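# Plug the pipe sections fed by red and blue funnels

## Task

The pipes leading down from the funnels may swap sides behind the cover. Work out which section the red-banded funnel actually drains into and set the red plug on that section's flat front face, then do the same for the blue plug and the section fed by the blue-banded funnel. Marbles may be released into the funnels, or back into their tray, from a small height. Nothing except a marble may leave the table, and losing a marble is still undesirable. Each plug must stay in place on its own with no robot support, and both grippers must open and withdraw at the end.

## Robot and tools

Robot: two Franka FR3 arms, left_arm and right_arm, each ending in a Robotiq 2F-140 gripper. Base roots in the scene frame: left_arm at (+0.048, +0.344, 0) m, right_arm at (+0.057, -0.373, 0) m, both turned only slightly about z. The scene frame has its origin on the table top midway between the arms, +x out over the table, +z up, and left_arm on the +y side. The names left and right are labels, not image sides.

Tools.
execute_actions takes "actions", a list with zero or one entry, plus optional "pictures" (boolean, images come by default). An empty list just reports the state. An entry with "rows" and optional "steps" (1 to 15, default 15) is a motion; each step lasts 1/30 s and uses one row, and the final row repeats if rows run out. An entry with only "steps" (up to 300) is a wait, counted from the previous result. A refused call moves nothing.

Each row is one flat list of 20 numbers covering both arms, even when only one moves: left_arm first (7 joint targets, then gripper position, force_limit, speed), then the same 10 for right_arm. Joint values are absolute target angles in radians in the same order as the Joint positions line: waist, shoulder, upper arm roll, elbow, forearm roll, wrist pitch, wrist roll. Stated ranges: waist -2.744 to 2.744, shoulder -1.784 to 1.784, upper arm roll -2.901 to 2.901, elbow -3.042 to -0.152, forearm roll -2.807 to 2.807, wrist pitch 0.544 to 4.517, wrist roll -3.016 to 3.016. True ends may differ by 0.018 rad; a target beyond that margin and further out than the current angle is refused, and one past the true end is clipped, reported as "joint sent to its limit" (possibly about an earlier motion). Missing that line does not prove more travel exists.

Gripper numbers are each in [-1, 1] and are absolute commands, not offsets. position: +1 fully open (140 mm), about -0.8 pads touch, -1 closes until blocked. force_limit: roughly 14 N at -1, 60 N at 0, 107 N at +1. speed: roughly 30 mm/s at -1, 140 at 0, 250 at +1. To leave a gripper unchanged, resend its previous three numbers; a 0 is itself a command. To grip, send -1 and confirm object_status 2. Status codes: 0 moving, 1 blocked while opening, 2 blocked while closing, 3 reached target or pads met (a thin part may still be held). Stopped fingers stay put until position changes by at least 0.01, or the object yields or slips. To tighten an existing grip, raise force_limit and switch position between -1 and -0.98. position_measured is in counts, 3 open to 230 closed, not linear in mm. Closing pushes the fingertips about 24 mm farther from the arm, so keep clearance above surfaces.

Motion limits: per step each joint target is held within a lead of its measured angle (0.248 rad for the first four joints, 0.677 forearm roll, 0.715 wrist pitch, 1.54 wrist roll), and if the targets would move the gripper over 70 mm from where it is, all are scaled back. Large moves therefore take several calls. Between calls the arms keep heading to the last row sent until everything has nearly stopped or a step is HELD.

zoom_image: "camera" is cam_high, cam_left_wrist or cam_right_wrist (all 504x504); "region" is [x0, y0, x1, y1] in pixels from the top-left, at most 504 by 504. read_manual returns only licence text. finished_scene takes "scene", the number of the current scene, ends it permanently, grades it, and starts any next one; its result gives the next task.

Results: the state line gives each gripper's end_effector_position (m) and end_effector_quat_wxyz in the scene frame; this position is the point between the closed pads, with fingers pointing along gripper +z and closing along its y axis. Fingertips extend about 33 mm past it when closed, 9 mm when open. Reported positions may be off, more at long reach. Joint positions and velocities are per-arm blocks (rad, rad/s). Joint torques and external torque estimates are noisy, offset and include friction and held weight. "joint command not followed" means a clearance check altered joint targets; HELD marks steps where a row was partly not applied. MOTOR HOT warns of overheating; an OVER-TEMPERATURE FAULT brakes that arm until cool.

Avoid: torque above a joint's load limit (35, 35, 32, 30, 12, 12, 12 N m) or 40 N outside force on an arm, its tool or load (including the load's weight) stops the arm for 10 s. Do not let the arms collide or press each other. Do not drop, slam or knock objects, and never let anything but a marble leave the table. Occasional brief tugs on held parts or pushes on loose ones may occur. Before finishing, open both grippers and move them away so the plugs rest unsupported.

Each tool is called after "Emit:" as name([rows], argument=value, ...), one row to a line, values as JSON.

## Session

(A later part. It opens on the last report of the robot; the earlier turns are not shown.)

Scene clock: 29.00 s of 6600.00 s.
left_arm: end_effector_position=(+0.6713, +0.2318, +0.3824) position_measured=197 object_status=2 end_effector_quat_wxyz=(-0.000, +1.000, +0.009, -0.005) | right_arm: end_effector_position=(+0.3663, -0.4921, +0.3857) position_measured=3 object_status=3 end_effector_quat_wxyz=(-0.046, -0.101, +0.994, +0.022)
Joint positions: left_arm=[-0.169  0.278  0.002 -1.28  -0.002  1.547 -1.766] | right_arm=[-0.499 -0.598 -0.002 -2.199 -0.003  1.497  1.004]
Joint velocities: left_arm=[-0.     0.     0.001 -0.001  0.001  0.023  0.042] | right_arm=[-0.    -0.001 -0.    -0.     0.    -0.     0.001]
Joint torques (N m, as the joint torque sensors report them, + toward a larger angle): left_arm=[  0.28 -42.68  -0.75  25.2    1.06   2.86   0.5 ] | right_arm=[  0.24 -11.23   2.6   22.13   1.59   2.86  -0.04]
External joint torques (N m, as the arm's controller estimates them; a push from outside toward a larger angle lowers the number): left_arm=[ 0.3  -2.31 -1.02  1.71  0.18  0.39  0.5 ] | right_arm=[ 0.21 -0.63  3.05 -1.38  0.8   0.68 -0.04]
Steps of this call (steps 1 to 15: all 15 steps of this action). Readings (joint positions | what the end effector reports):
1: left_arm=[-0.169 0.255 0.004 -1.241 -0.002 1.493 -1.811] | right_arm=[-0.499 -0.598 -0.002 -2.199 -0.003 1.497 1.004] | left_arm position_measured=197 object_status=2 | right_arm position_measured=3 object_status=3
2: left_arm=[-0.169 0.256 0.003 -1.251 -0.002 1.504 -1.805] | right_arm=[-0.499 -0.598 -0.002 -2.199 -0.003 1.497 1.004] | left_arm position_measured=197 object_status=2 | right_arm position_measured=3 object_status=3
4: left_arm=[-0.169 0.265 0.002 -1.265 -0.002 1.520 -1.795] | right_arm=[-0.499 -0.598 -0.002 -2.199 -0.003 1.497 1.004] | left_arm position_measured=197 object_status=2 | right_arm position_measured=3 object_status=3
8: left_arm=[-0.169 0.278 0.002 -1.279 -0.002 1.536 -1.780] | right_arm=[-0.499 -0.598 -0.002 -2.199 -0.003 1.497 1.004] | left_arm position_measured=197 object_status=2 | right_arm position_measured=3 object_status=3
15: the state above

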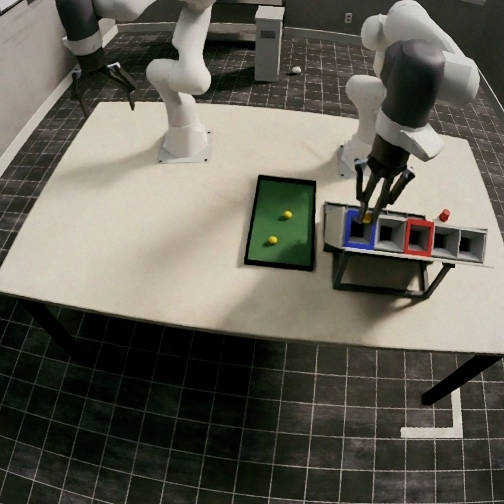

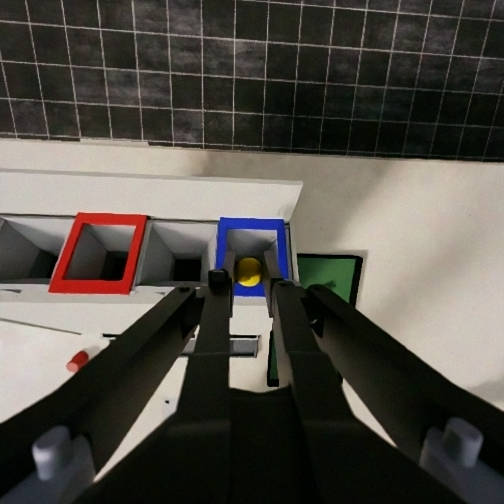

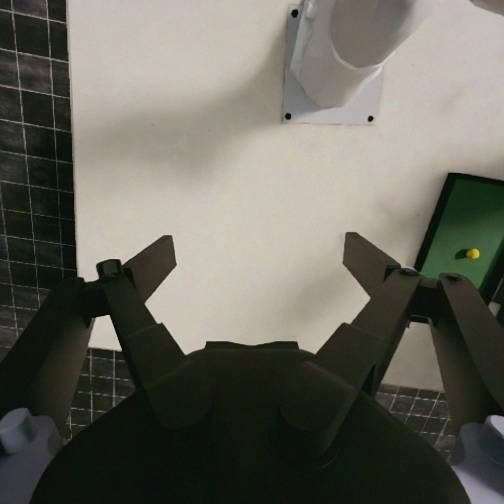

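Emit:
execute_actions([
  {"rows":[[-0.169,0.2755,0,-1.279,0,1.554,-1.75,0,-0.6,0,-0.5,-0.6,0,-2.2,0,1.5,1.0,1,0,0]],"steps":10},
], pictures=false)

Emit:
execute_actions([
  {"rows":[[-0.169,0.15,0,-1.33,0,1.55,-1.75,0,-0.6,0,-0.5,-0.6,0,-2.2,0,1.5,1.0,1,0,0],[-0.169,0.15,0,-1.33,0,1.55,-1.75,0,-0.6,0,-0.5,-0.6,0,-2.2,0,1.5,1.0,1,0,0],[-0.169,0.15,0,-1.33,0,1.55,-1.75,0,-0.6,0,-0.5,-0.6,0,-2.2,0,1.5,1.0,1,0,0],[0,-0.6,0,-2.1,0,1.55,-1.58,0.6,-0.6,0,-0.5,-0.6,0,-2.2,0,1.5,1.0,1,0,0]],"steps":15},
], pictures=false)

Emit:
execute_actions([
  {"rows":[[0,-1.2,0,-2.8,0,1.8,-1.58,0.6,-0.6,0,-0.5,-0.6,0,-2.2,0,1.5,1.0,1,0,0]],"steps":15},
], pictures=false)

Emit:
execute_actions([
  {"steps":15},
])

Emit:
execute_actions([
  {"rows":[[-0.692,-1.0,0,-2.75,0,1.9,-2.273,0,-0.6,0,-0.5,-0.6,0,-2.2,0,1.5,1.0,1,0,0]],"steps":7},
], pictures=false)

Emit:
execute_actions([
  {"rows":[[-0.692,-0.174,0,-2.551,0,2.387,-2.273,0,-0.6,0,-0.5,-0.6,0,-2.2,0,1.5,1.0,1,0,0]],"steps":15},
], pictures=false)

Emit:
execute_actions([
  {"steps":20},
])

Scene clock: 38.83 s of 6600.00 s.
left_arm: end_effector_position=(+0.6726, +0.2314, +0.3828) position_measured=129 object_status=0 end_effector_quat_wxyz=(+0.000, +1.000, +0.003, -0.003) | right_arm: end_effector_position=(+0.3663, -0.4921, +0.3857) position_measured=3 object_status=3 end_effector_quat_wxyz=(-0.046, -0.101, +0.994, +0.022)
Joint positions: left_arm=[-0.169  0.278  0.001 -1.28  -0.002  1.551 -1.754] | right_arm=[-0.499 -0.598 -0.002 -2.199 -0.003  1.497  1.004]
Joint velocities: left_arm=[ 0.001 -0.     0.    -0.001 -0.001 -0.     0.001] | right_arm=[-0.001  0.001  0.002  0.001  0.001 -0.    -0.001]
Joint torques (N m, as the joint torque sensors report them, + toward a larger angle): left_arm=[  0.23 -41.46  -0.77  25.89   1.16   2.81   0.3 ] | right_arm=[ -0.42 -10.37   1.92  22.44   1.38   2.65  -0.08]
External joint torques (N m, as the arm's controller estimates them; a push from outside toward a larger angle lowers the number): left_arm=[ 0.19 -1.04 -1.09  2.39  0.28  0.32  0.3 ] | right_arm=[-0.38  0.1   2.42 -1.03  0.6   0.47 -0.08]
Steps of this call (steps 1 to 15: the robot went on to your last target; steps 16 to 90: nothing new was sent; then 6.50 s passed at rest; steps 91 to 100: all 10 steps of this action). Readings (joint positions | what the end effector reports):
91: left_arm=[-0.169 0.278 0.001 -1.280 -0.002 1.551 -1.754] | right_arm=[-0.499 -0.598 -0.002 -2.199 -0.003 1.497 1.004] | left_arm position_measured=197 object_status=0 | right_arm position_measured=3 object_status=3
92: left_arm=[-0.169 0.278 0.001 -1.280 -0.002 1.551 -1.754] | right_arm=[-0.499 -0.598 -0.002 -2.199 -0.003 1.497 1.004] | left_arm position_measured=195 object_status=0 | right_arm position_measured=3 object_status=3
94: left_arm=[-0.169 0.278 0.001 -1.280 -0.002 1.551 -1.754] | right_arm=[-0.499 -0.598 -0.002 -2.199 -0.003 1.497 1.004] | left_arm position_measured=175 object_status=0 | right_arm position_measured=3 object_status=3
98: left_arm=[-0.169 0.278 0.001 -1.280 -0.002 1.551 -1.754] | right_arm=[-0.499 -0.598 -0.002 -2.199 -0.003 1.497 1.004] | left_arm position_measured=144 object_status=0 | right_arm position_measured=3 object_status=3
100: the state above

Scene clock: 39.33 s of 6600.00 s.
left_arm: end_effector_position=(+0.4496, +0.3406, +0.4390) position_measured=53 object_status=0 end_effector_quat_wxyz=(+0.003, +0.999, +0.034, +0.017) | right_arm: end_effector_position=(+0.3663, -0.4921, +0.3857) position_measured=3 object_status=3 end_effector_quat_wxyz=(-0.046, -0.101, +0.994, +0.022)
Joint positions: left_arm=[-0.004 -0.49   0.006 -2.006 -0.002  1.55  -1.647] | right_arm=[-0.499 -0.598 -0.002 -2.199 -0.003  1.497  1.004]
Joint velocities: left_arm=[ 0.033 -1.675 -0.028 -1.164 -0.    -0.063  0.209] | right_arm=[ 0.     0.    -0.    -0.001  0.    -0.001  0.001]
Joint torques (N m, as the joint torque sensors report them, + toward a larger angle): left_arm=[-1.14  2.8  -4.16 25.01  1.08  3.91  0.49] | right_arm=[ -0.33 -11.6    1.56  21.97   1.49   2.74  -0.09]
External joint torques (N m, as the arm's controller estimates them; a push from outside toward a larger angle lowers the number): left_arm=[ 0.01 -0.81 -2.25  0.49  0.23 -0.5   0.48] | right_arm=[-0.35 -1.07  2.01 -1.51  0.69  0.56 -0.09]
Steps of this call (steps 1 to 15: all 15 steps of this action). Readings (joint positions | what the end effector reports):
1: left_arm=[-0.169 0.260 0.001 -1.302 -0.002 1.552 -1.754] | right_arm=[-0.499 -0.598 -0.002 -2.199 -0.003 1.497 1.004] | left_arm position_measured=129 object_status=0 | right_arm position_measured=3 object_status=3
2: left_arm=[-0.169 0.236 0.001 -1.318 -0.002 1.550 -1.754] | right_arm=[-0.499 -0.598 -0.002 -2.199 -0.003 1.497 1.004] | left_arm position_measured=129 object_status=0 | right_arm position_measured=3 object_status=3
4: left_arm=[-0.153 0.170 -0.009 -1.361 -0.003 1.553 -1.745] | right_arm=[-0.499 -0.598 -0.002 -2.199 -0.003 1.497 1.004] | left_arm position_measured=129 object_status=0 | right_arm position_measured=3 object_status=3
8: left_arm=[-0.063 -0.027 -0.005 -1.562 -0.003 1.554 -1.707] | right_arm=[-0.499 -0.598 -0.002 -2.199 -0.003 1.497 1.004] | left_arm position_measured=99 object_status=0 | right_arm position_measured=3 object_status=3
15: the state above

Scene clock: 39.83 s of 6600.00 s.
left_arm: end_effector_position=(+0.3140, +0.3406, +0.2990) position_measured=53 object_status=3 end_effector_quat_wxyz=(+0.003, +0.996, +0.007, +0.089) | right_arm: end_effector_position=(+0.3663, -0.4921, +0.3857) position_measured=3 object_status=3 end_effector_quat_wxyz=(-0.046, -0.101, +0.994, +0.022)
Joint positions: left_arm=[-0.002 -1.191  0.002 -2.794 -0.001  1.78  -1.597] | right_arm=[-0.499 -0.598 -0.002 -2.199 -0.003  1.497  1.004]
Joint velocities: left_arm=[-0.    -0.061 -0.001 -0.107  0.001  0.09   0.041] | right_arm=[ 0.     0.     0.001  0.001  0.001 -0.001 -0.   ]
Joint torques (N m, as the joint torque sensors report them, + toward a larger angle): left_arm=[ 1.02  2.68 -2.32 26.8   1.11  3.66  0.27] | right_arm=[ -0.76 -11.05   2.02  21.69   1.46   2.81   0.01]
External joint torques (N m, as the arm's controller estimates them; a push from outside toward a larger angle lowers the number): left_arm=[ 1.05 -1.51 -1.29  0.41  0.18  0.42  0.27] | right_arm=[-0.8  -0.51  2.44 -1.82  0.66  0.62  0.01]
Steps of this call (steps 1 to 15: all 15 steps of this action). Readings (joint positions | what the end effector reports):
1: left_arm=[-0.003 -0.565 0.005 -2.077 -0.001 1.593 -1.641] | right_arm=[-0.499 -0.598 -0.002 -2.199 -0.003 1.497 1.004] | left_arm position_measured=53 object_status=0 | right_arm position_measured=3 object_status=3
2: left_arm=[-0.003 -0.646 0.004 -2.156 -0.001 1.631 -1.635] | right_arm=[-0.499 -0.598 -0.002 -2.199 -0.003 1.497 1.004] | left_arm position_measured=53 object_status=0 | right_arm position_measured=3 object_status=3
4: left_arm=[-0.003 -0.809 0.002 -2.310 -0.001 1.687 -1.625] | right_arm=[-0.499 -0.598 -0.002 -2.199 -0.003 1.497 1.004] | left_arm position_measured=53 object_status=0 | right_arm position_measured=3 object_status=3
8: left_arm=[-0.002 -1.109 0.002 -2.602 -0.001 1.746 -1.611] | right_arm=[-0.499 -0.598 -0.002 -2.199 -0.003 1.497 1.004] | left_arm position_measured=53 object_status=3 | right_arm position_measured=3 object_status=3
15: the state above

Scene clock: 40.33 s of 6600.00 s.
left_arm: end_effector_position=(+0.3180, +0.3406, +0.3005) position_measured=53 object_status=3 end_effector_quat_wxyz=(+0.003, +0.995, +0.002, +0.097) | right_arm: end_effector_position=(+0.3663, -0.4921, +0.3857) position_measured=3 object_status=3 end_effector_quat_wxyz=(-0.046, -0.101, +0.994, +0.022)
Joint positions: left_arm=[-0.002 -1.197  0.002 -2.799 -0.001  1.796 -1.586] | right_arm=[-0.499 -0.598 -0.002 -2.199 -0.003  1.497  1.004]
Joint velocities: left_arm=[-0.     0.    -0.001 -0.001  0.     0.006  0.007] | right_arm=[-0.001 -0.002 -0.001 -0.    -0.    -0.    -0.002]
Joint torques (N m, as the joint torque sensors report them, + toward a larger angle): left_arm=[ 1.16  4.56 -1.69 25.53  1.04  3.18  0.38] | right_arm=[ -0.79 -11.11   1.7   21.78   1.44   2.91  -0.07]
External joint torques (N m, as the arm's controller estimates them; a push from outside toward a larger angle lowers the number): left_arm=[ 1.17 -0.44 -0.7   1.24  0.16  0.23  0.38] | right_arm=[-0.73 -0.58  2.25 -1.67  0.66  0.74 -0.08]
Steps of this call (steps 1 to 15: the robot went on to your last target). Readings (joint positions | what the end effector reports):
1: left_arm=[-0.002 -1.193 0.002 -2.796 -0.001 1.783 -1.595] | right_arm=[-0.499 -0.598 -0.002 -2.199 -0.003 1.497 1.004] | left_arm position_measured=53 object_status=3 | right_arm position_measured=3 object_status=3
2: left_arm=[-0.002 -1.194 0.002 -2.797 -0.001 1.785 -1.594] | right_arm=[-0.499 -0.598 -0.002 -2.199 -0.003 1.497 1.004] | left_arm position_measured=53 object_status=3 | right_arm position_measured=3 object_status=3
4: left_arm=[-0.002 -1.196 0.002 -2.798 -0.001 1.789 -1.592] | right_arm=[-0.499 -0.598 -0.002 -2.199 -0.003 1.497 1.004] | left_arm position_measured=53 object_status=3 | right_arm position_measured=3 object_status=3
8: left_arm=[-0.002 -1.197 0.002 -2.798 -0.001 1.794 -1.589] | right_arm=[-0.499 -0.598 -0.002 -2.199 -0.003 1.497 1.004] | left_arm position_measured=53 object_status=3 | right_arm position_measured=3 object_status=3
15: the state above

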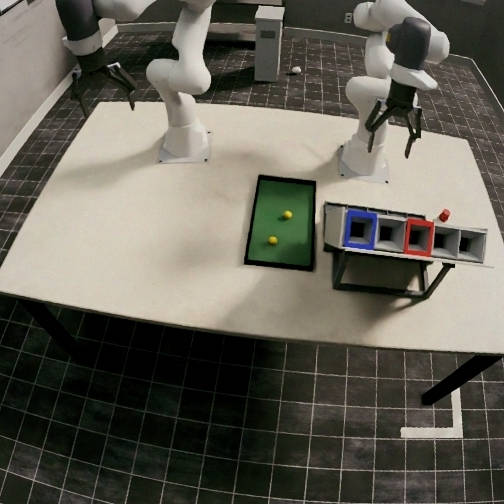

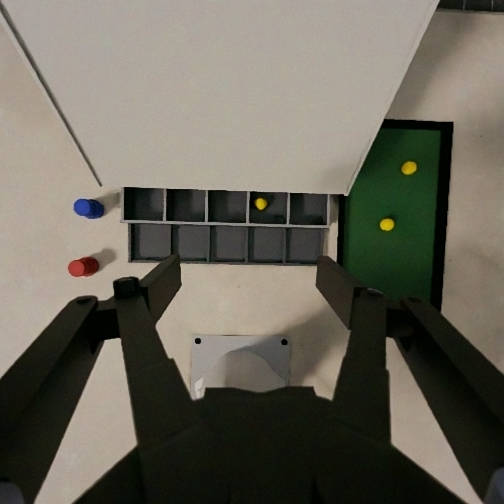

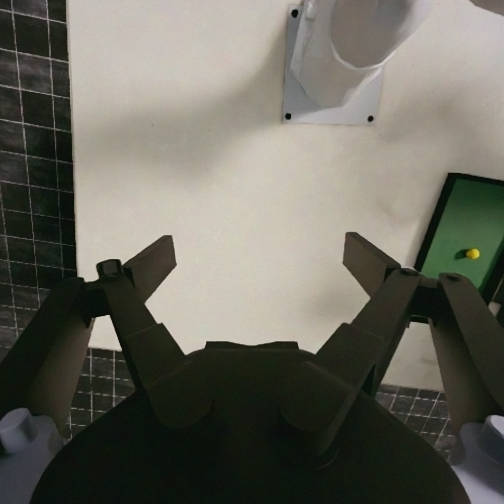

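Scene clock: 40.57 s of 6600.00 s.
left_arm: end_effector_position=(+0.3073, +0.2043, +0.2800) position_measured=98 object_status=0 end_effector_quat_wxyz=(+0.026, +0.996, -0.071, +0.056) | right_arm: end_effector_position=(+0.3663, -0.4921, +0.3857) position_measured=3 object_status=3 end_effector_quat_wxyz=(-0.046, -0.101, +0.994, +0.022)
Joint positions: left_arm=[-0.486 -1.013  0.003 -2.758  0.001  1.869 -1.924] | right_arm=[-0.499 -0.598 -0.002 -2.199 -0.003  1.497  1.004]
Joint velocities: left_arm=[-2.082  0.182 -0.072  0.038 -0.006  0.16  -1.042] | right_arm=[-0.     0.     0.002 -0.001  0.     0.001 -0.   ]
Joint torques (N m, as the joint torque sensors report them, + toward a larger angle): left_arm=[ 8.8  -0.42  0.81 29.7   0.79  2.94 -0.22] | right_arm=[ -0.56 -10.76   1.6   21.82   1.46   2.82  -0.01]
External joint torques (N m, as the arm's controller estimates them; a push from outside toward a larger angle lowers the number): left_arm=[-2.22  2.82 -0.34  3.73 -0.16  0.24 -0.2 ] | right_arm=[-0.59 -0.26  2.   -1.65  0.66  0.64 -0.02]
Steps of this call (steps 1 to 7: all 7 steps of this action). Readings (joint positions | what the end effector reports):
1: left_arm=[-0.052 -1.166 0.007 -2.784 0.001 1.810 -1.644] | right_arm=[-0.499 -0.598 -0.002 -2.199 -0.003 1.497 1.004] | left_arm position_measured=53 object_status=0 | right_arm position_measured=3 object_status=3
2: left_arm=[-0.122 -1.119 0.007 -2.770 0.001 1.826 -1.701] | right_arm=[-0.499 -0.598 -0.002 -2.199 -0.003 1.497 1.004] | left_arm position_measured=60 object_status=0 | right_arm position_measured=3 object_status=3
4: left_arm=[-0.266 -1.052 0.006 -2.761 0.001 1.848 -1.803] | right_arm=[-0.499 -0.598 -0.002 -2.199 -0.003 1.497 1.004] | left_arm position_measured=75 object_status=0 | right_arm position_measured=3 object_status=3
7: the state above

Scene clock: 41.07 s of 6600.00 s.
left_arm: end_effector_position=(+0.3903, +0.0587, +0.1914) position_measured=129 object_status=3 end_effector_quat_wxyz=(+0.028, +0.997, -0.065, +0.039) | right_arm: end_effector_position=(+0.3663, -0.4921, +0.3857) position_measured=3 object_status=3 end_effector_quat_wxyz=(-0.046, -0.101, +0.994, +0.022)
Joint positions: left_arm=[-0.683 -0.353 -0.001 -2.55  -0.     2.294 -2.135] | right_arm=[-0.499 -0.598 -0.002 -2.199 -0.003  1.497  1.004]
Joint velocities: left_arm=[-0.056  1.658  0.001 -0.004 -0.001  0.393 -0.318] | right_arm=[-0.     0.     0.001 -0.     0.     0.    -0.002]
Joint torques (N m, as the joint torque sensors report them, + toward a larger angle): left_arm=[ -0.93 -27.96   0.25  24.39   0.67   2.91  -0.01] | right_arm=[ -1.1  -11.2    2.29  22.09   1.44   2.73   0.  ]
External joint torques (N m, as the arm's controller estimates them; a push from outside toward a larger angle lowers the number): left_arm=[-1.59  2.21  0.08  1.79  0.02  0.45  0.  ] | right_arm=[-1.08 -0.69  2.8  -1.39  0.66  0.55  0.  ]
Steps of this call (steps 1 to 15: all 15 steps of this action). Readings (joint positions | what the end effector reports):
1: left_arm=[-0.520 -0.995 -0.003 -2.745 -0.000 1.891 -1.936] | right_arm=[-0.499 -0.598 -0.002 -2.199 -0.003 1.497 1.004] | left_arm position_measured=106 object_status=0 | right_arm position_measured=3 object_status=3
2: left_arm=[-0.537 -0.970 -0.003 -2.725 -0.000 1.918 -1.946] | right_arm=[-0.499 -0.598 -0.002 -2.199 -0.003 1.497 1.004] | left_arm position_measured=113 object_status=0 | right_arm position_measured=3 object_status=3
4: left_arm=[-0.570 -0.917 -0.003 -2.686 -0.000 1.976 -1.970] | right_arm=[-0.499 -0.598 -0.002 -2.199 -0.003 1.497 1.004] | left_arm position_measured=128 object_status=0 | right_arm position_measured=3 object_status=3
8: left_arm=[-0.633 -0.765 -0.001 -2.608 -0.000 2.110 -2.029] | right_arm=[-0.499 -0.598 -0.002 -2.199 -0.003 1.497 1.004] | left_arm position_measured=129 object_status=0 | right_arm position_measured=3 object_status=3
15: the state above

Scene clock: 41.73 s of 6600.00 s.
left_arm: end_effector_position=(+0.3845, +0.0598, +0.1196) position_measured=129 object_status=3 end_effector_quat_wxyz=(+0.001, +1.000, -0.009, +0.001) | right_arm: end_effector_position=(+0.3663, -0.4921, +0.3857) position_measured=3 object_status=3 end_effector_quat_wxyz=(-0.046, -0.101, +0.994, +0.022)
Joint positions: left_arm=[-0.69  -0.173 -0.001 -2.552 -0.     2.382 -2.254] | right_arm=[-0.499 -0.598 -0.002 -2.199 -0.003  1.497  1.004]
Joint velocities: left_arm=[ 0.001 -0.001 -0.     0.001  0.002  0.011 -0.05 ] | right_arm=[-0.    -0.    -0.    -0.     0.001 -0.001 -0.001]
Joint torques (N m, as the joint torque sensors report them, + toward a larger angle): left_arm=[ -1.4  -23.02   0.26  24.49   0.53   2.95  -0.14] | right_arm=[ -0.74 -11.29   1.72  21.58   1.59   2.79   0.  ]
External joint torques (N m, as the arm's controller estimates them; a push from outside toward a larger angle lowers the number): left_arm=[-1.41  0.15  0.42  3.08 -0.1   0.44 -0.14] | right_arm=[-0.74 -0.8   2.19 -1.87  0.8   0.61  0.  ]
Steps of this call (steps 1 to 20: the robot went on to your last target). Readings (joint positions | what the end effector reports):
1: left_arm=[-0.685 -0.297 -0.001 -2.550 -0.000 2.310 -2.148] | right_arm=[-0.499 -0.598 -0.002 -2.199 -0.003 1.497 1.004] | left_arm position_measured=129 object_status=3 | right_arm position_measured=3 object_status=3
2: left_arm=[-0.687 -0.248 -0.001 -2.552 -0.000 2.323 -2.161] | right_arm=[-0.499 -0.598 -0.002 -2.199 -0.003 1.497 1.004] | left_arm position_measured=129 object_status=3 | right_arm position_measured=3 object_status=3
4: left_arm=[-0.689 -0.193 -0.001 -2.559 -0.000 2.339 -2.182] | right_arm=[-0.499 -0.598 -0.002 -2.199 -0.003 1.497 1.004] | left_arm position_measured=129 object_status=3 | right_arm position_measured=3 object_status=3
8: left_arm=[-0.690 -0.173 -0.001 -2.557 -0.000 2.362 -2.213] | right_arm=[-0.499 -0.598 -0.002 -2.199 -0.003 1.497 1.004] | left_arm position_measured=129 object_status=3 | right_arm position_measured=3 object_status=3
20: the state above

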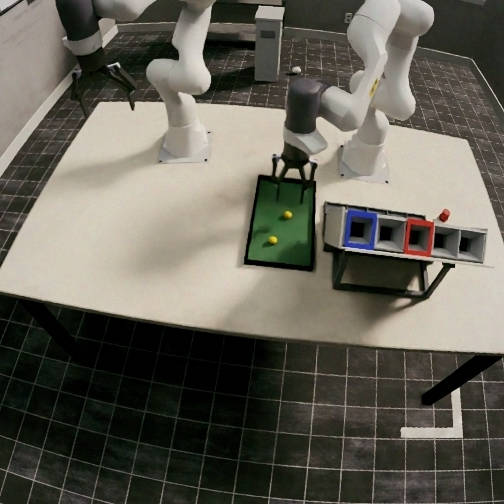

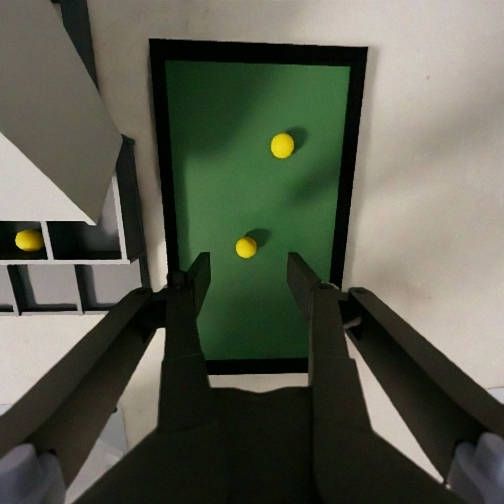

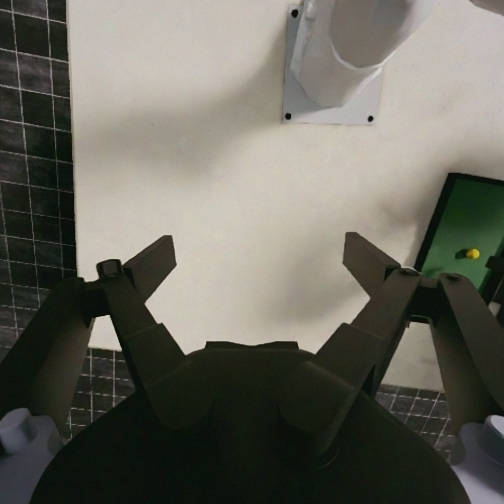

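Emit:
execute_actions([
  {"rows":[[-0.686,-0.15,0,-2.556,0,2.44,-2.273,0,-0.6,0,-0.5,-0.6,0,-2.2,0,1.5,1.0,1,0,0],[-0.686,-0.13,0,-2.562,0,2.47,-2.273,0,-0.6,0,-0.5,-0.6,0,-2.2,0,1.5,1.0,1,0,0],[-0.686,-0.11,0,-2.567,0,2.5,-2.273,0,-0.6,0,-0.5,-0.6,0,-2.2,0,1.5,1.0,1,0,0],[-0.686,-0.09,0,-2.572,0,2.53,-2.273,0,-0.6,0,-0.5,-0.6,0,-2.2,0,1.5,1.0,1,0,0],[-0.686,-0.07,0,-2.577,0,2.56,-2.273,0,-0.6,0,-0.5,-0.6,0,-2.2,0,1.5,1.0,1,0,0],[-0.686,-0.05,0,-2.582,0,2.59,-2.273,0,-0.6,0,-0.5,-0.6,0,-2.2,0,1.5,1.0,1,0,0],[-0.686,-0.03,0,-2.587,0,2.62,-2.273,0,-0.6,0,-0.5,-0.6,0,-2.2,0,1.5,1.0,1,0,0],[-0.686,-0.01,0,-2.592,0,2.62,-2.273,0,-0.6,0,-0.5,-0.6,0,-2.2,0,1.5,1.0,1,0,0],[-0.686,0.012,0,-2.598,0,2.62,-2.273,0,-0.6,0,-0.5,-0.6,0,-2.2,0,1.5,1.0,1,0,0]],"steps":15},
], pictures=false)

Emit:
execute_actions([
  {"steps":6},
], pictures=false)

Emit:
execute_actions([
  {"rows":[[-0.686,0.012,0,-2.598,0,2.62,-2.273,-1,-0.6,0,-0.5,-0.6,0,-2.2,0,1.5,1.0,1,0,0]],"steps":15},
], pictures=false)

Emit:
execute_actions([
  {"rows":[[-0.68,-0.467,0,-2.003,0,1.536,-1.9,-1,-0.6,0,-0.5,-0.6,0,-2.2,0,1.5,1.0,1,0,0]],"steps":15},
], pictures=false)

Emit:
execute_actions([
  {"steps":10},
], pictures=false)

Emit:
execute_actions([
  {"rows":[[0.064,0.253,0,-1.218,0,1.471,-1.517,-1,-0.6,0,-0.5,-0.6,0,-2.2,0,1.5,1.0,1,0,0]],"steps":15},
], pictures=false)

Emit:
execute_actions([
  {"steps":10},
], pictures=false)

Emit:
execute_actions([
  {"rows":[[0.064,0.243,0,-1.3246,0,1.568,-1.517,-1,-0.6,0,-0.5,-0.6,0,-2.2,0,1.5,1.0,1,0,0]],"steps":15},
])

Scene clock: 53.63 s of 6600.00 s.
left_arm: end_effector_position=(+0.3795, +0.0648, +0.0385) position_measured=129 object_status=3 end_effector_quat_wxyz=(-0.006, +1.000, -0.000, -0.007) | right_arm: end_effector_position=(+0.3663, -0.4921, +0.3857) position_measured=3 object_status=3 end_effector_quat_wxyz=(-0.046, -0.101, +0.994, +0.022)
Joint positions: left_arm=[-0.688  0.011 -0.001 -2.6   -0.     2.593 -2.269] | right_arm=[-0.499 -0.598 -0.002 -2.199 -0.003  1.497  1.004]
Joint velocities: left_arm=[ 0.001 -0.001 -0.001  0.     0.002  0.145 -0.002] | right_arm=[-0.001  0.     0.     0.    -0.001 -0.001 -0.001]
Joint torques (N m, as the joint torque sensors report them, + toward a larger angle): left_arm=[  1.32 -26.24   0.39  21.06   0.44   2.85  -0.09] | right_arm=[ -0.08 -10.84   1.99  21.93   1.4    2.77  -0.1 ]
External joint torques (N m, as the arm's controller estimates them; a push from outside toward a larger angle lowers the number): left_arm=[ 1.29  1.14  0.34  2.14 -0.02  0.37 -0.09] | right_arm=[-0.03 -0.35  2.52 -1.56  0.62  0.59 -0.1 ]
Steps of this call (steps 1 to 30: the robot went on to your last target; steps 31 to 90: nothing new was sent; then 8.40 s passed at rest; steps 91 to 105: all 15 steps of this action). Readings (joint positions | what the end effector reports):
91: left_arm=[-0.690 -0.170 -0.001 -2.552 -0.000 2.393 -2.269] | right_arm=[-0.499 -0.598 -0.002 -2.199 -0.003 1.497 1.004] | left_arm position_measured=129 object_status=3 | right_arm position_measured=3 object_status=3
92: left_arm=[-0.689 -0.162 -0.001 -2.553 -0.000 2.407 -2.269] | right_arm=[-0.499 -0.598 -0.002 -2.199 -0.003 1.497 1.004] | left_arm position_measured=129 object_status=3 | right_arm position_measured=3 object_status=3
94: left_arm=[-0.689 -0.133 -0.001 -2.558 -0.000 2.443 -2.269] | right_arm=[-0.499 -0.598 -0.002 -2.199 -0.003 1.497 1.004] | left_arm position_measured=129 object_status=3 | right_arm position_measured=3 object_status=3
98: left_arm=[-0.688 -0.055 -0.001 -2.578 -0.000 2.529 -2.269] | right_arm=[-0.499 -0.598 -0.002 -2.199 -0.003 1.497 1.004] | left_arm position_measured=129 object_status=3 | right_arm position_measured=3 object_status=3
105: the state above

Scene clock: 53.83 s of 6600.00 s.
left_arm: end_effector_position=(+0.3840, +0.0611, +0.0402) position_measured=129 object_status=3 end_effector_quat_wxyz=(-0.000, +1.000, -0.000, -0.000) | right_arm: end_effector_position=(+0.3663, -0.4921, +0.3857) position_measured=3 object_status=3 end_effector_quat_wxyz=(-0.046, -0.101, +0.994, +0.022)
Joint positions: left_arm=[-0.688  0.011 -0.001 -2.599 -0.     2.61  -2.269] | right_arm=[-0.499 -0.598 -0.002 -2.199 -0.003  1.497  1.004]
Joint velocities: left_arm=[-0.001  0.    -0.     0.    -0.002  0.044  0.   ] | right_arm=[ 0.    -0.    -0.001  0.     0.    -0.001  0.001]
Joint torques (N m, as the joint torque sensors report them, + toward a larger angle): left_arm=[  1.21 -24.94   0.33  20.67   0.54   2.85   0.  ] | right_arm=[ -1.01 -11.46   1.33  21.72   1.45   2.84  -0.12]
External joint torques (N m, as the arm's controller estimates them; a push from outside toward a larger angle lowers the number): left_arm=[1.27 1.41 0.37 2.49 0.08 0.39 0.  ] | right_arm=[-1.03 -0.9   1.79 -1.77  0.65  0.66 -0.13]
Steps of this call (steps 1 to 6: the robot went on to your last target). Readings (joint positions | what the end effector reports):
1: left_arm=[-0.688 0.011 -0.001 -2.600 -0.000 2.597 -2.269] | right_arm=[-0.499 -0.598 -0.002 -2.199 -0.003 1.497 1.004] | left_arm position_measured=129 object_status=3 | right_arm position_measured=3 object_status=3
2: left_arm=[-0.688 0.011 -0.001 -2.599 -0.000 2.601 -2.269] | right_arm=[-0.499 -0.598 -0.002 -2.199 -0.003 1.497 1.004] | left_arm position_measured=129 object_status=3 | right_arm position_measured=3 object_status=3
4: left_arm=[-0.688 0.011 -0.001 -2.599 -0.000 2.606 -2.269] | right_arm=[-0.499 -0.598 -0.002 -2.199 -0.003 1.497 1.004] | left_arm position_measured=129 object_status=3 | right_arm position_measured=3 object_status=3
6: the state above

Scene clock: 54.33 s of 6600.00 s.
left_arm: end_effector_position=(+0.3857, +0.0597, +0.0408) position_measured=197 object_status=0 end_effector_quat_wxyz=(+0.002, +1.000, -0.000, +0.002) | right_arm: end_effector_position=(+0.3663, -0.4921, +0.3857) position_measured=3 object_status=3 end_effector_quat_wxyz=(-0.046, -0.101, +0.994, +0.022)
Joint positions: left_arm=[-0.688  0.011 -0.001 -2.599 -0.     2.617 -2.269] | right_arm=[-0.499 -0.598 -0.002 -2.199 -0.003  1.498  1.004]
Joint velocities: left_arm=[ 0.001 -0.002 -0.    -0.    -0.     0.002  0.001] | right_arm=[ 0.     0.001 -0.001  0.001  0.001  0.    -0.001]
Joint torques (N m, as the joint torque sensors report them, + toward a larger angle): left_arm=[  1.31 -25.83   0.6   20.93   0.45   3.09  -0.07] | right_arm=[ -0.85 -11.82   2.02  22.1    1.41   2.78  -0.01]
External joint torques (N m, as the arm's controller estimates them; a push from outside toward a larger angle lowers the number): left_arm=[ 1.29  0.66  0.57  2.66 -0.01  0.58 -0.07] | right_arm=[-0.88 -1.41  2.46 -1.35  0.62  0.59 -0.01]
Steps of this call (steps 1 to 15: all 15 steps of this action). Readings (joint positions | what the end effector reports):
1: left_arm=[-0.688 0.011 -0.001 -2.599 -0.000 2.611 -2.269] | right_arm=[-0.499 -0.598 -0.002 -2.199 -0.003 1.497 1.004] | left_arm position_measured=129 object_status=0 | right_arm position_measured=3 object_status=3
2: left_arm=[-0.688 0.011 -0.001 -2.599 -0.000 2.612 -2.269] | right_arm=[-0.499 -0.598 -0.002 -2.199 -0.003 1.497 1.004] | left_arm position_measured=135 object_status=0 | right_arm position_measured=3 object_status=3
4: left_arm=[-0.688 0.011 -0.001 -2.599 -0.000 2.614 -2.269] | right_arm=[-0.499 -0.598 -0.002 -2.199 -0.003 1.497 1.004] | left_arm position_measured=150 object_status=0 | right_arm position_measured=3 object_status=3
8: left_arm=[-0.688 0.011 -0.001 -2.599 -0.000 2.616 -2.269] | right_arm=[-0.499 -0.598 -0.002 -2.199 -0.003 1.498 1.004] | left_arm position_measured=181 object_status=0 | right_arm position_measured=3 object_status=3
15: the state above

Scene clock: 54.83 s of 6600.00 s.
left_arm: end_effector_position=(+0.4221, +0.0307, +0.3680) position_measured=197 object_status=2 end_effector_quat_wxyz=(+0.045, +0.993, -0.088, +0.064) | right_arm: end_effector_position=(+0.3663, -0.4921, +0.3857) position_measured=3 object_status=3 end_effector_quat_wxyz=(-0.046, -0.101, +0.994, +0.022)
Joint positions: left_arm=[-0.685 -0.38  -0.001 -2.132 -0.     1.908 -2.091] | right_arm=[-0.499 -0.598 -0.002 -2.199 -0.003  1.498  1.004]
Joint velocities: left_arm=[ 0.009 -0.614 -0.     0.903 -0.002 -1.157  0.344] | right_arm=[ 0.001 -0.001 -0.001 -0.    -0.001  0.001 -0.   ]
Joint torques (N m, as the joint torque sensors report them, + toward a larger angle): left_arm=[  1.59 -13.28  -0.04  20.02   0.85   1.43   0.39] | right_arm=[ -0.48 -11.41   2.08  22.16   1.45   2.89  -0.08]
External joint torques (N m, as the arm's controller estimates them; a push from outside toward a larger angle lowers the number): left_arm=[ 1.53 -0.58  0.18  2.53  0.02 -0.58  0.39] | right_arm=[-0.45 -0.81  2.6  -1.38  0.66  0.7  -0.08]
Steps of this call (steps 1 to 15: all 15 steps of this action). Readings (joint positions | what the end effector reports):
1: left_arm=[-0.688 -0.002 -0.001 -2.581 -0.000 2.556 -2.253] | right_arm=[-0.499 -0.598 -0.002 -2.199 -0.003 1.498 1.004] | left_arm position_measured=197 object_status=2 | right_arm position_measured=3 object_status=3
2: left_arm=[-0.687 -0.028 -0.001 -2.552 -0.000 2.496 -2.237] | right_arm=[-0.499 -0.598 -0.002 -2.199 -0.003 1.498 1.004] | left_arm position_measured=197 object_status=2 | right_arm position_measured=3 object_status=3
4: left_arm=[-0.687 -0.091 -0.001 -2.486 -0.000 2.387 -2.208] | right_arm=[-0.499 -0.598 -0.002 -2.199 -0.003 1.498 1.004] | left_arm position_measured=197 object_status=2 | right_arm position_measured=3 object_status=3
8: left_arm=[-0.686 -0.213 -0.001 -2.359 -0.000 2.194 -2.163] | right_arm=[-0.499 -0.598 -0.002 -2.199 -0.003 1.498 1.004] | left_arm position_measured=197 object_status=2 | right_arm position_measured=3 object_status=3
15: the state above

Scene clock: 55.17 s of 6600.00 s.
left_arm: end_effector_position=(+0.3706, +0.0754, +0.4384) position_measured=197 object_status=2 end_effector_quat_wxyz=(+0.018, +0.989, -0.146, +0.030) | right_arm: end_effector_position=(+0.3663, -0.4921, +0.3857) position_measured=3 object_status=3 end_effector_quat_wxyz=(-0.046, -0.101, +0.994, +0.022)
Joint positions: left_arm=[-0.682 -0.472 -0.001 -2.002 -0.     1.6   -1.972] | right_arm=[-0.499 -0.598 -0.002 -2.199 -0.003  1.498  1.004]
Joint velocities: left_arm=[ 0.001  0.03   0.001  0.    -0.    -0.376  0.227] | right_arm=[-0.    -0.    -0.     0.003  0.001  0.     0.001]
Joint torques (N m, as the joint torque sensors report them, + toward a larger angle): left_arm=[  1.43 -11.87  -0.33  24.67   0.92   2.3    0.46] | right_arm=[ -0.98 -10.85   1.95  21.97   1.48   2.86   0.  ]
External joint torques (N m, as the arm's controller estimates them; a push from outside toward a larger angle lowers the number): left_arm=[ 1.48  2.7   0.17  1.1   0.03 -0.54  0.46] | right_arm=[-1.03 -0.27  2.35 -1.59  0.68  0.68 -0.01]
Steps of this call (steps 1 to 10: the robot went on to your last target). Readings (joint positions | what the end effector reports):
1: left_arm=[-0.685 -0.400 -0.001 -2.102 -0.000 1.865 -2.079] | right_arm=[-0.499 -0.598 -0.002 -2.199 -0.003 1.498 1.004] | left_arm position_measured=197 object_status=2 | right_arm position_measured=3 object_status=3
2: left_arm=[-0.685 -0.419 -0.001 -2.075 -0.000 1.822 -2.065] | right_arm=[-0.499 -0.598 -0.002 -2.199 -0.003 1.498 1.004] | left_arm position_measured=197 object_status=2 | right_arm position_measured=3 object_status=3
4: left_arm=[-0.684 -0.450 -0.001 -2.032 -0.000 1.737 -2.035] | right_arm=[-0.499 -0.598 -0.002 -2.199 -0.003 1.498 1.004] | left_arm position_measured=197 object_status=2 | right_arm position_measured=3 object_status=3
8: left_arm=[-0.682 -0.473 -0.001 -2.002 -0.000 1.630 -1.989] | right_arm=[-0.499 -0.598 -0.002 -2.199 -0.003 1.498 1.004] | left_arm position_measured=197 object_status=2 | right_arm position_measured=3 object_status=3
10: the state above

Scene clock: 55.67 s of 6600.00 s.
left_arm: end_effector_position=(+0.6171, +0.2567, +0.4302) position_measured=197 object_status=2 end_effector_quat_wxyz=(+0.002, +1.000, +0.004, +0.002) | right_arm: end_effector_position=(+0.3663, -0.4921, +0.3857) position_measured=3 object_status=3 end_effector_quat_wxyz=(-0.046, -0.101, +0.994, +0.022)
Joint positions: left_arm=[-0.132  0.085 -0.008 -1.42  -0.003  1.509 -1.73 ] | right_arm=[-0.499 -0.598 -0.002 -2.199 -0.003  1.498  1.004]
Joint velocities: left_arm=[ 0.923  0.901  0.068  0.921  0.001 -0.031  0.298] | right_arm=[ 0.002  0.    -0.    -0.    -0.001  0.     0.001]
Joint torques (N m, as the joint torque sensors report them, + toward a larger angle): left_arm=[ -0.6  -40.63  -1.89  25.58   1.07   0.95   0.53] | right_arm=[ -0.36 -11.42   1.58  21.8    1.36   2.75  -0.02]
External joint torques (N m, as the arm's controller estimates them; a push from outside toward a larger angle lowers the number): left_arm=[ 1.98  2.61 -0.32  2.99  0.04 -0.43  0.53] | right_arm=[-0.45 -1.    1.94 -1.62  0.56  0.58 -0.03]
Steps of this call (steps 1 to 15: all 15 steps of this action). Readings (joint positions | what the end effector reports):
1: left_arm=[-0.647 -0.442 -0.015 -1.961 -0.003 1.576 -1.945] | right_arm=[-0.499 -0.598 -0.002 -2.199 -0.003 1.498 1.004] | left_arm position_measured=197 object_status=2 | right_arm position_measured=3 object_status=3
2: left_arm=[-0.606 -0.400 -0.018 -1.912 -0.003 1.568 -1.920] | right_arm=[-0.499 -0.598 -0.002 -2.199 -0.003 1.498 1.004] | left_arm position_measured=197 object_status=2 | right_arm position_measured=3 object_status=3
4: left_arm=[-0.525 -0.318 -0.016 -1.825 -0.003 1.553 -1.878] | right_arm=[-0.499 -0.598 -0.002 -2.199 -0.003 1.498 1.004] | left_arm position_measured=197 object_status=2 | right_arm position_measured=3 object_status=3
8: left_arm=[-0.373 -0.162 -0.012 -1.667 -0.003 1.531 -1.812] | right_arm=[-0.499 -0.598 -0.002 -2.199 -0.003 1.498 1.004] | left_arm position_measured=197 object_status=2 | right_arm position_measured=3 object_status=3
15: the state above

Scene clock: 56.00 s of 6600.00 s.
left_arm: end_effector_position=(+0.6682, +0.3843, +0.4157) position_measured=197 object_status=2 end_effector_quat_wxyz=(-0.001, +0.999, +0.047, -0.001) | right_arm: end_effector_position=(+0.3663, -0.4921, +0.3857) position_measured=3 object_status=3 end_effector_quat_wxyz=(-0.046, -0.101, +0.994, +0.022)
Joint positions: left_arm=[ 0.067  0.253  0.009 -1.229 -0.001  1.481 -1.6  ] | right_arm=[-0.499 -0.598 -0.002 -2.199 -0.003  1.498  1.004]
Joint velocities: left_arm=[ 0.01   0.01  -0.031  0.088  0.    -0.044  0.263] | right_arm=[ 0.001  0.001 -0.001  0.001 -0.001 -0.    -0.002]
Joint torques (N m, as the joint torque sensors report them, + toward a larger angle): left_arm=[ -1.15 -39.44  -4.04  26.61   1.     2.23   0.41] | right_arm=[ -0.11 -11.15   1.82  22.38   1.51   2.76  -0.05]
External joint torques (N m, as the arm's controller estimates them; a push from outside toward a larger angle lowers the number): left_arm=[ 2.52  2.25 -1.5   2.49  0.52 -0.35  0.41] | right_arm=[-0.08 -0.84  2.36 -1.03  0.73  0.59 -0.06]
Steps of this call (steps 1 to 10: the robot went on to your last target). Readings (joint positions | what the end effector reports):
1: left_arm=[-0.100 0.116 -0.008 -1.386 -0.003 1.506 -1.719] | right_arm=[-0.499 -0.598 -0.002 -2.199 -0.003 1.498 1.004] | left_arm position_measured=197 object_status=2 | right_arm position_measured=3 object_status=3
2: left_arm=[-0.067 0.146 -0.007 -1.352 -0.003 1.503 -1.706] | right_arm=[-0.499 -0.598 -0.002 -2.199 -0.003 1.498 1.004] | left_arm position_measured=197 object_status=2 | right_arm position_measured=3 object_status=3
4: left_arm=[-0.004 0.201 -0.005 -1.287 -0.003 1.495 -1.674] | right_arm=[-0.499 -0.598 -0.002 -2.199 -0.003 1.498 1.004] | left_arm position_measured=197 object_status=2 | right_arm position_measured=3 object_status=3
8: left_arm=[0.062 0.250 0.010 -1.236 -0.001 1.484 -1.620] | right_arm=[-0.499 -0.598 -0.002 -2.199 -0.003 1.498 1.004] | left_arm position_measured=197 object_status=2 | right_arm position_measured=3 object_status=3
10: the state above

Scene clock: 56.50 s of 6600.00 s.
left_arm: end_effector_position=(+0.6727, +0.3794, +0.3831) position_measured=197 object_status=2 end_effector_quat_wxyz=(+0.001, +1.000, +0.011, -0.004) | right_arm: end_effector_position=(+0.3663, -0.4921, +0.3857) position_measured=3 object_status=3 end_effector_quat_wxyz=(-0.046, -0.101, +0.994, +0.022)
Joint positions: left_arm=[ 0.066  0.246  0.002 -1.324 -0.001  1.561 -1.536] | right_arm=[-0.499 -0.598 -0.002 -2.199 -0.003  1.498  1.004]
Joint velocities: left_arm=[ 0.    -0.004  0.001 -0.002 -0.     0.028  0.051] | right_arm=[-0.    -0.    -0.    -0.001 -0.001  0.    -0.002]
Joint torques (N m, as the joint torque sensors report them, + toward a larger angle): left_arm=[ -1.32 -39.65  -1.    24.38   0.9    2.93   0.17] | right_arm=[ -1.05 -10.92   2.18  21.98   1.51   2.73  -0.05]
External joint torques (N m, as the arm's controller estimates them; a push from outside toward a larger angle lowers the number): left_arm=[-1.32 -0.18 -1.24  0.82  0.03  0.45  0.17] | right_arm=[-1.01 -0.52  2.71 -1.42  0.72  0.55 -0.06]
Steps of this call (steps 1 to 15: all 15 steps of this action). Readings (joint positions | what the end effector reports):
1: left_arm=[0.067 0.244 0.007 -1.251 -0.001 1.497 -1.592] | right_arm=[-0.499 -0.598 -0.002 -2.199 -0.003 1.498 1.004] | left_arm position_measured=197 object_status=2 | right_arm position_measured=3 object_status=3
2: left_arm=[0.067 0.239 0.006 -1.273 -0.001 1.509 -1.585] | right_arm=[-0.499 -0.598 -0.002 -2.199 -0.003 1.498 1.004] | left_arm position_measured=197 object_status=2 | right_arm position_measured=3 object_status=3
4: left_arm=[0.066 0.241 0.003 -1.302 -0.001 1.527 -1.572] | right_arm=[-0.499 -0.598 -0.002 -2.199 -0.003 1.498 1.004] | left_arm position_measured=197 object_status=2 | right_arm position_measured=3 object_status=3
8: left_arm=[0.066 0.247 0.002 -1.323 -0.001 1.547 -1.554] | right_arm=[-0.499 -0.598 -0.002 -2.199 -0.003 1.498 1.004] | left_arm position_measured=197 object_status=2 | right_arm position_measured=3 object_status=3
15: the state above

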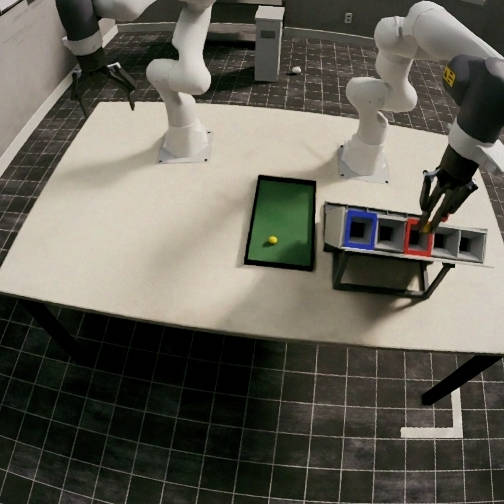

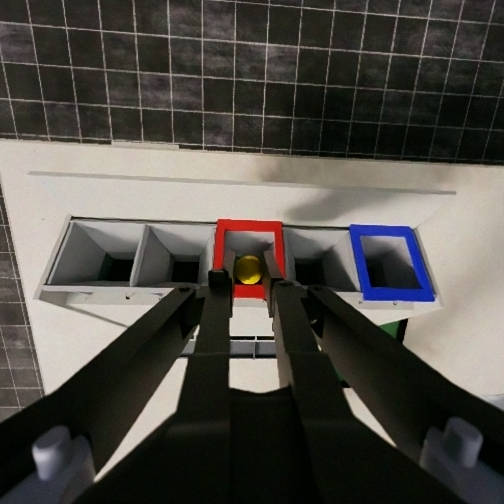

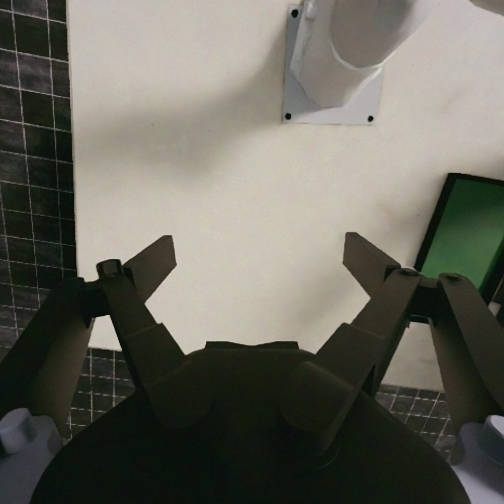

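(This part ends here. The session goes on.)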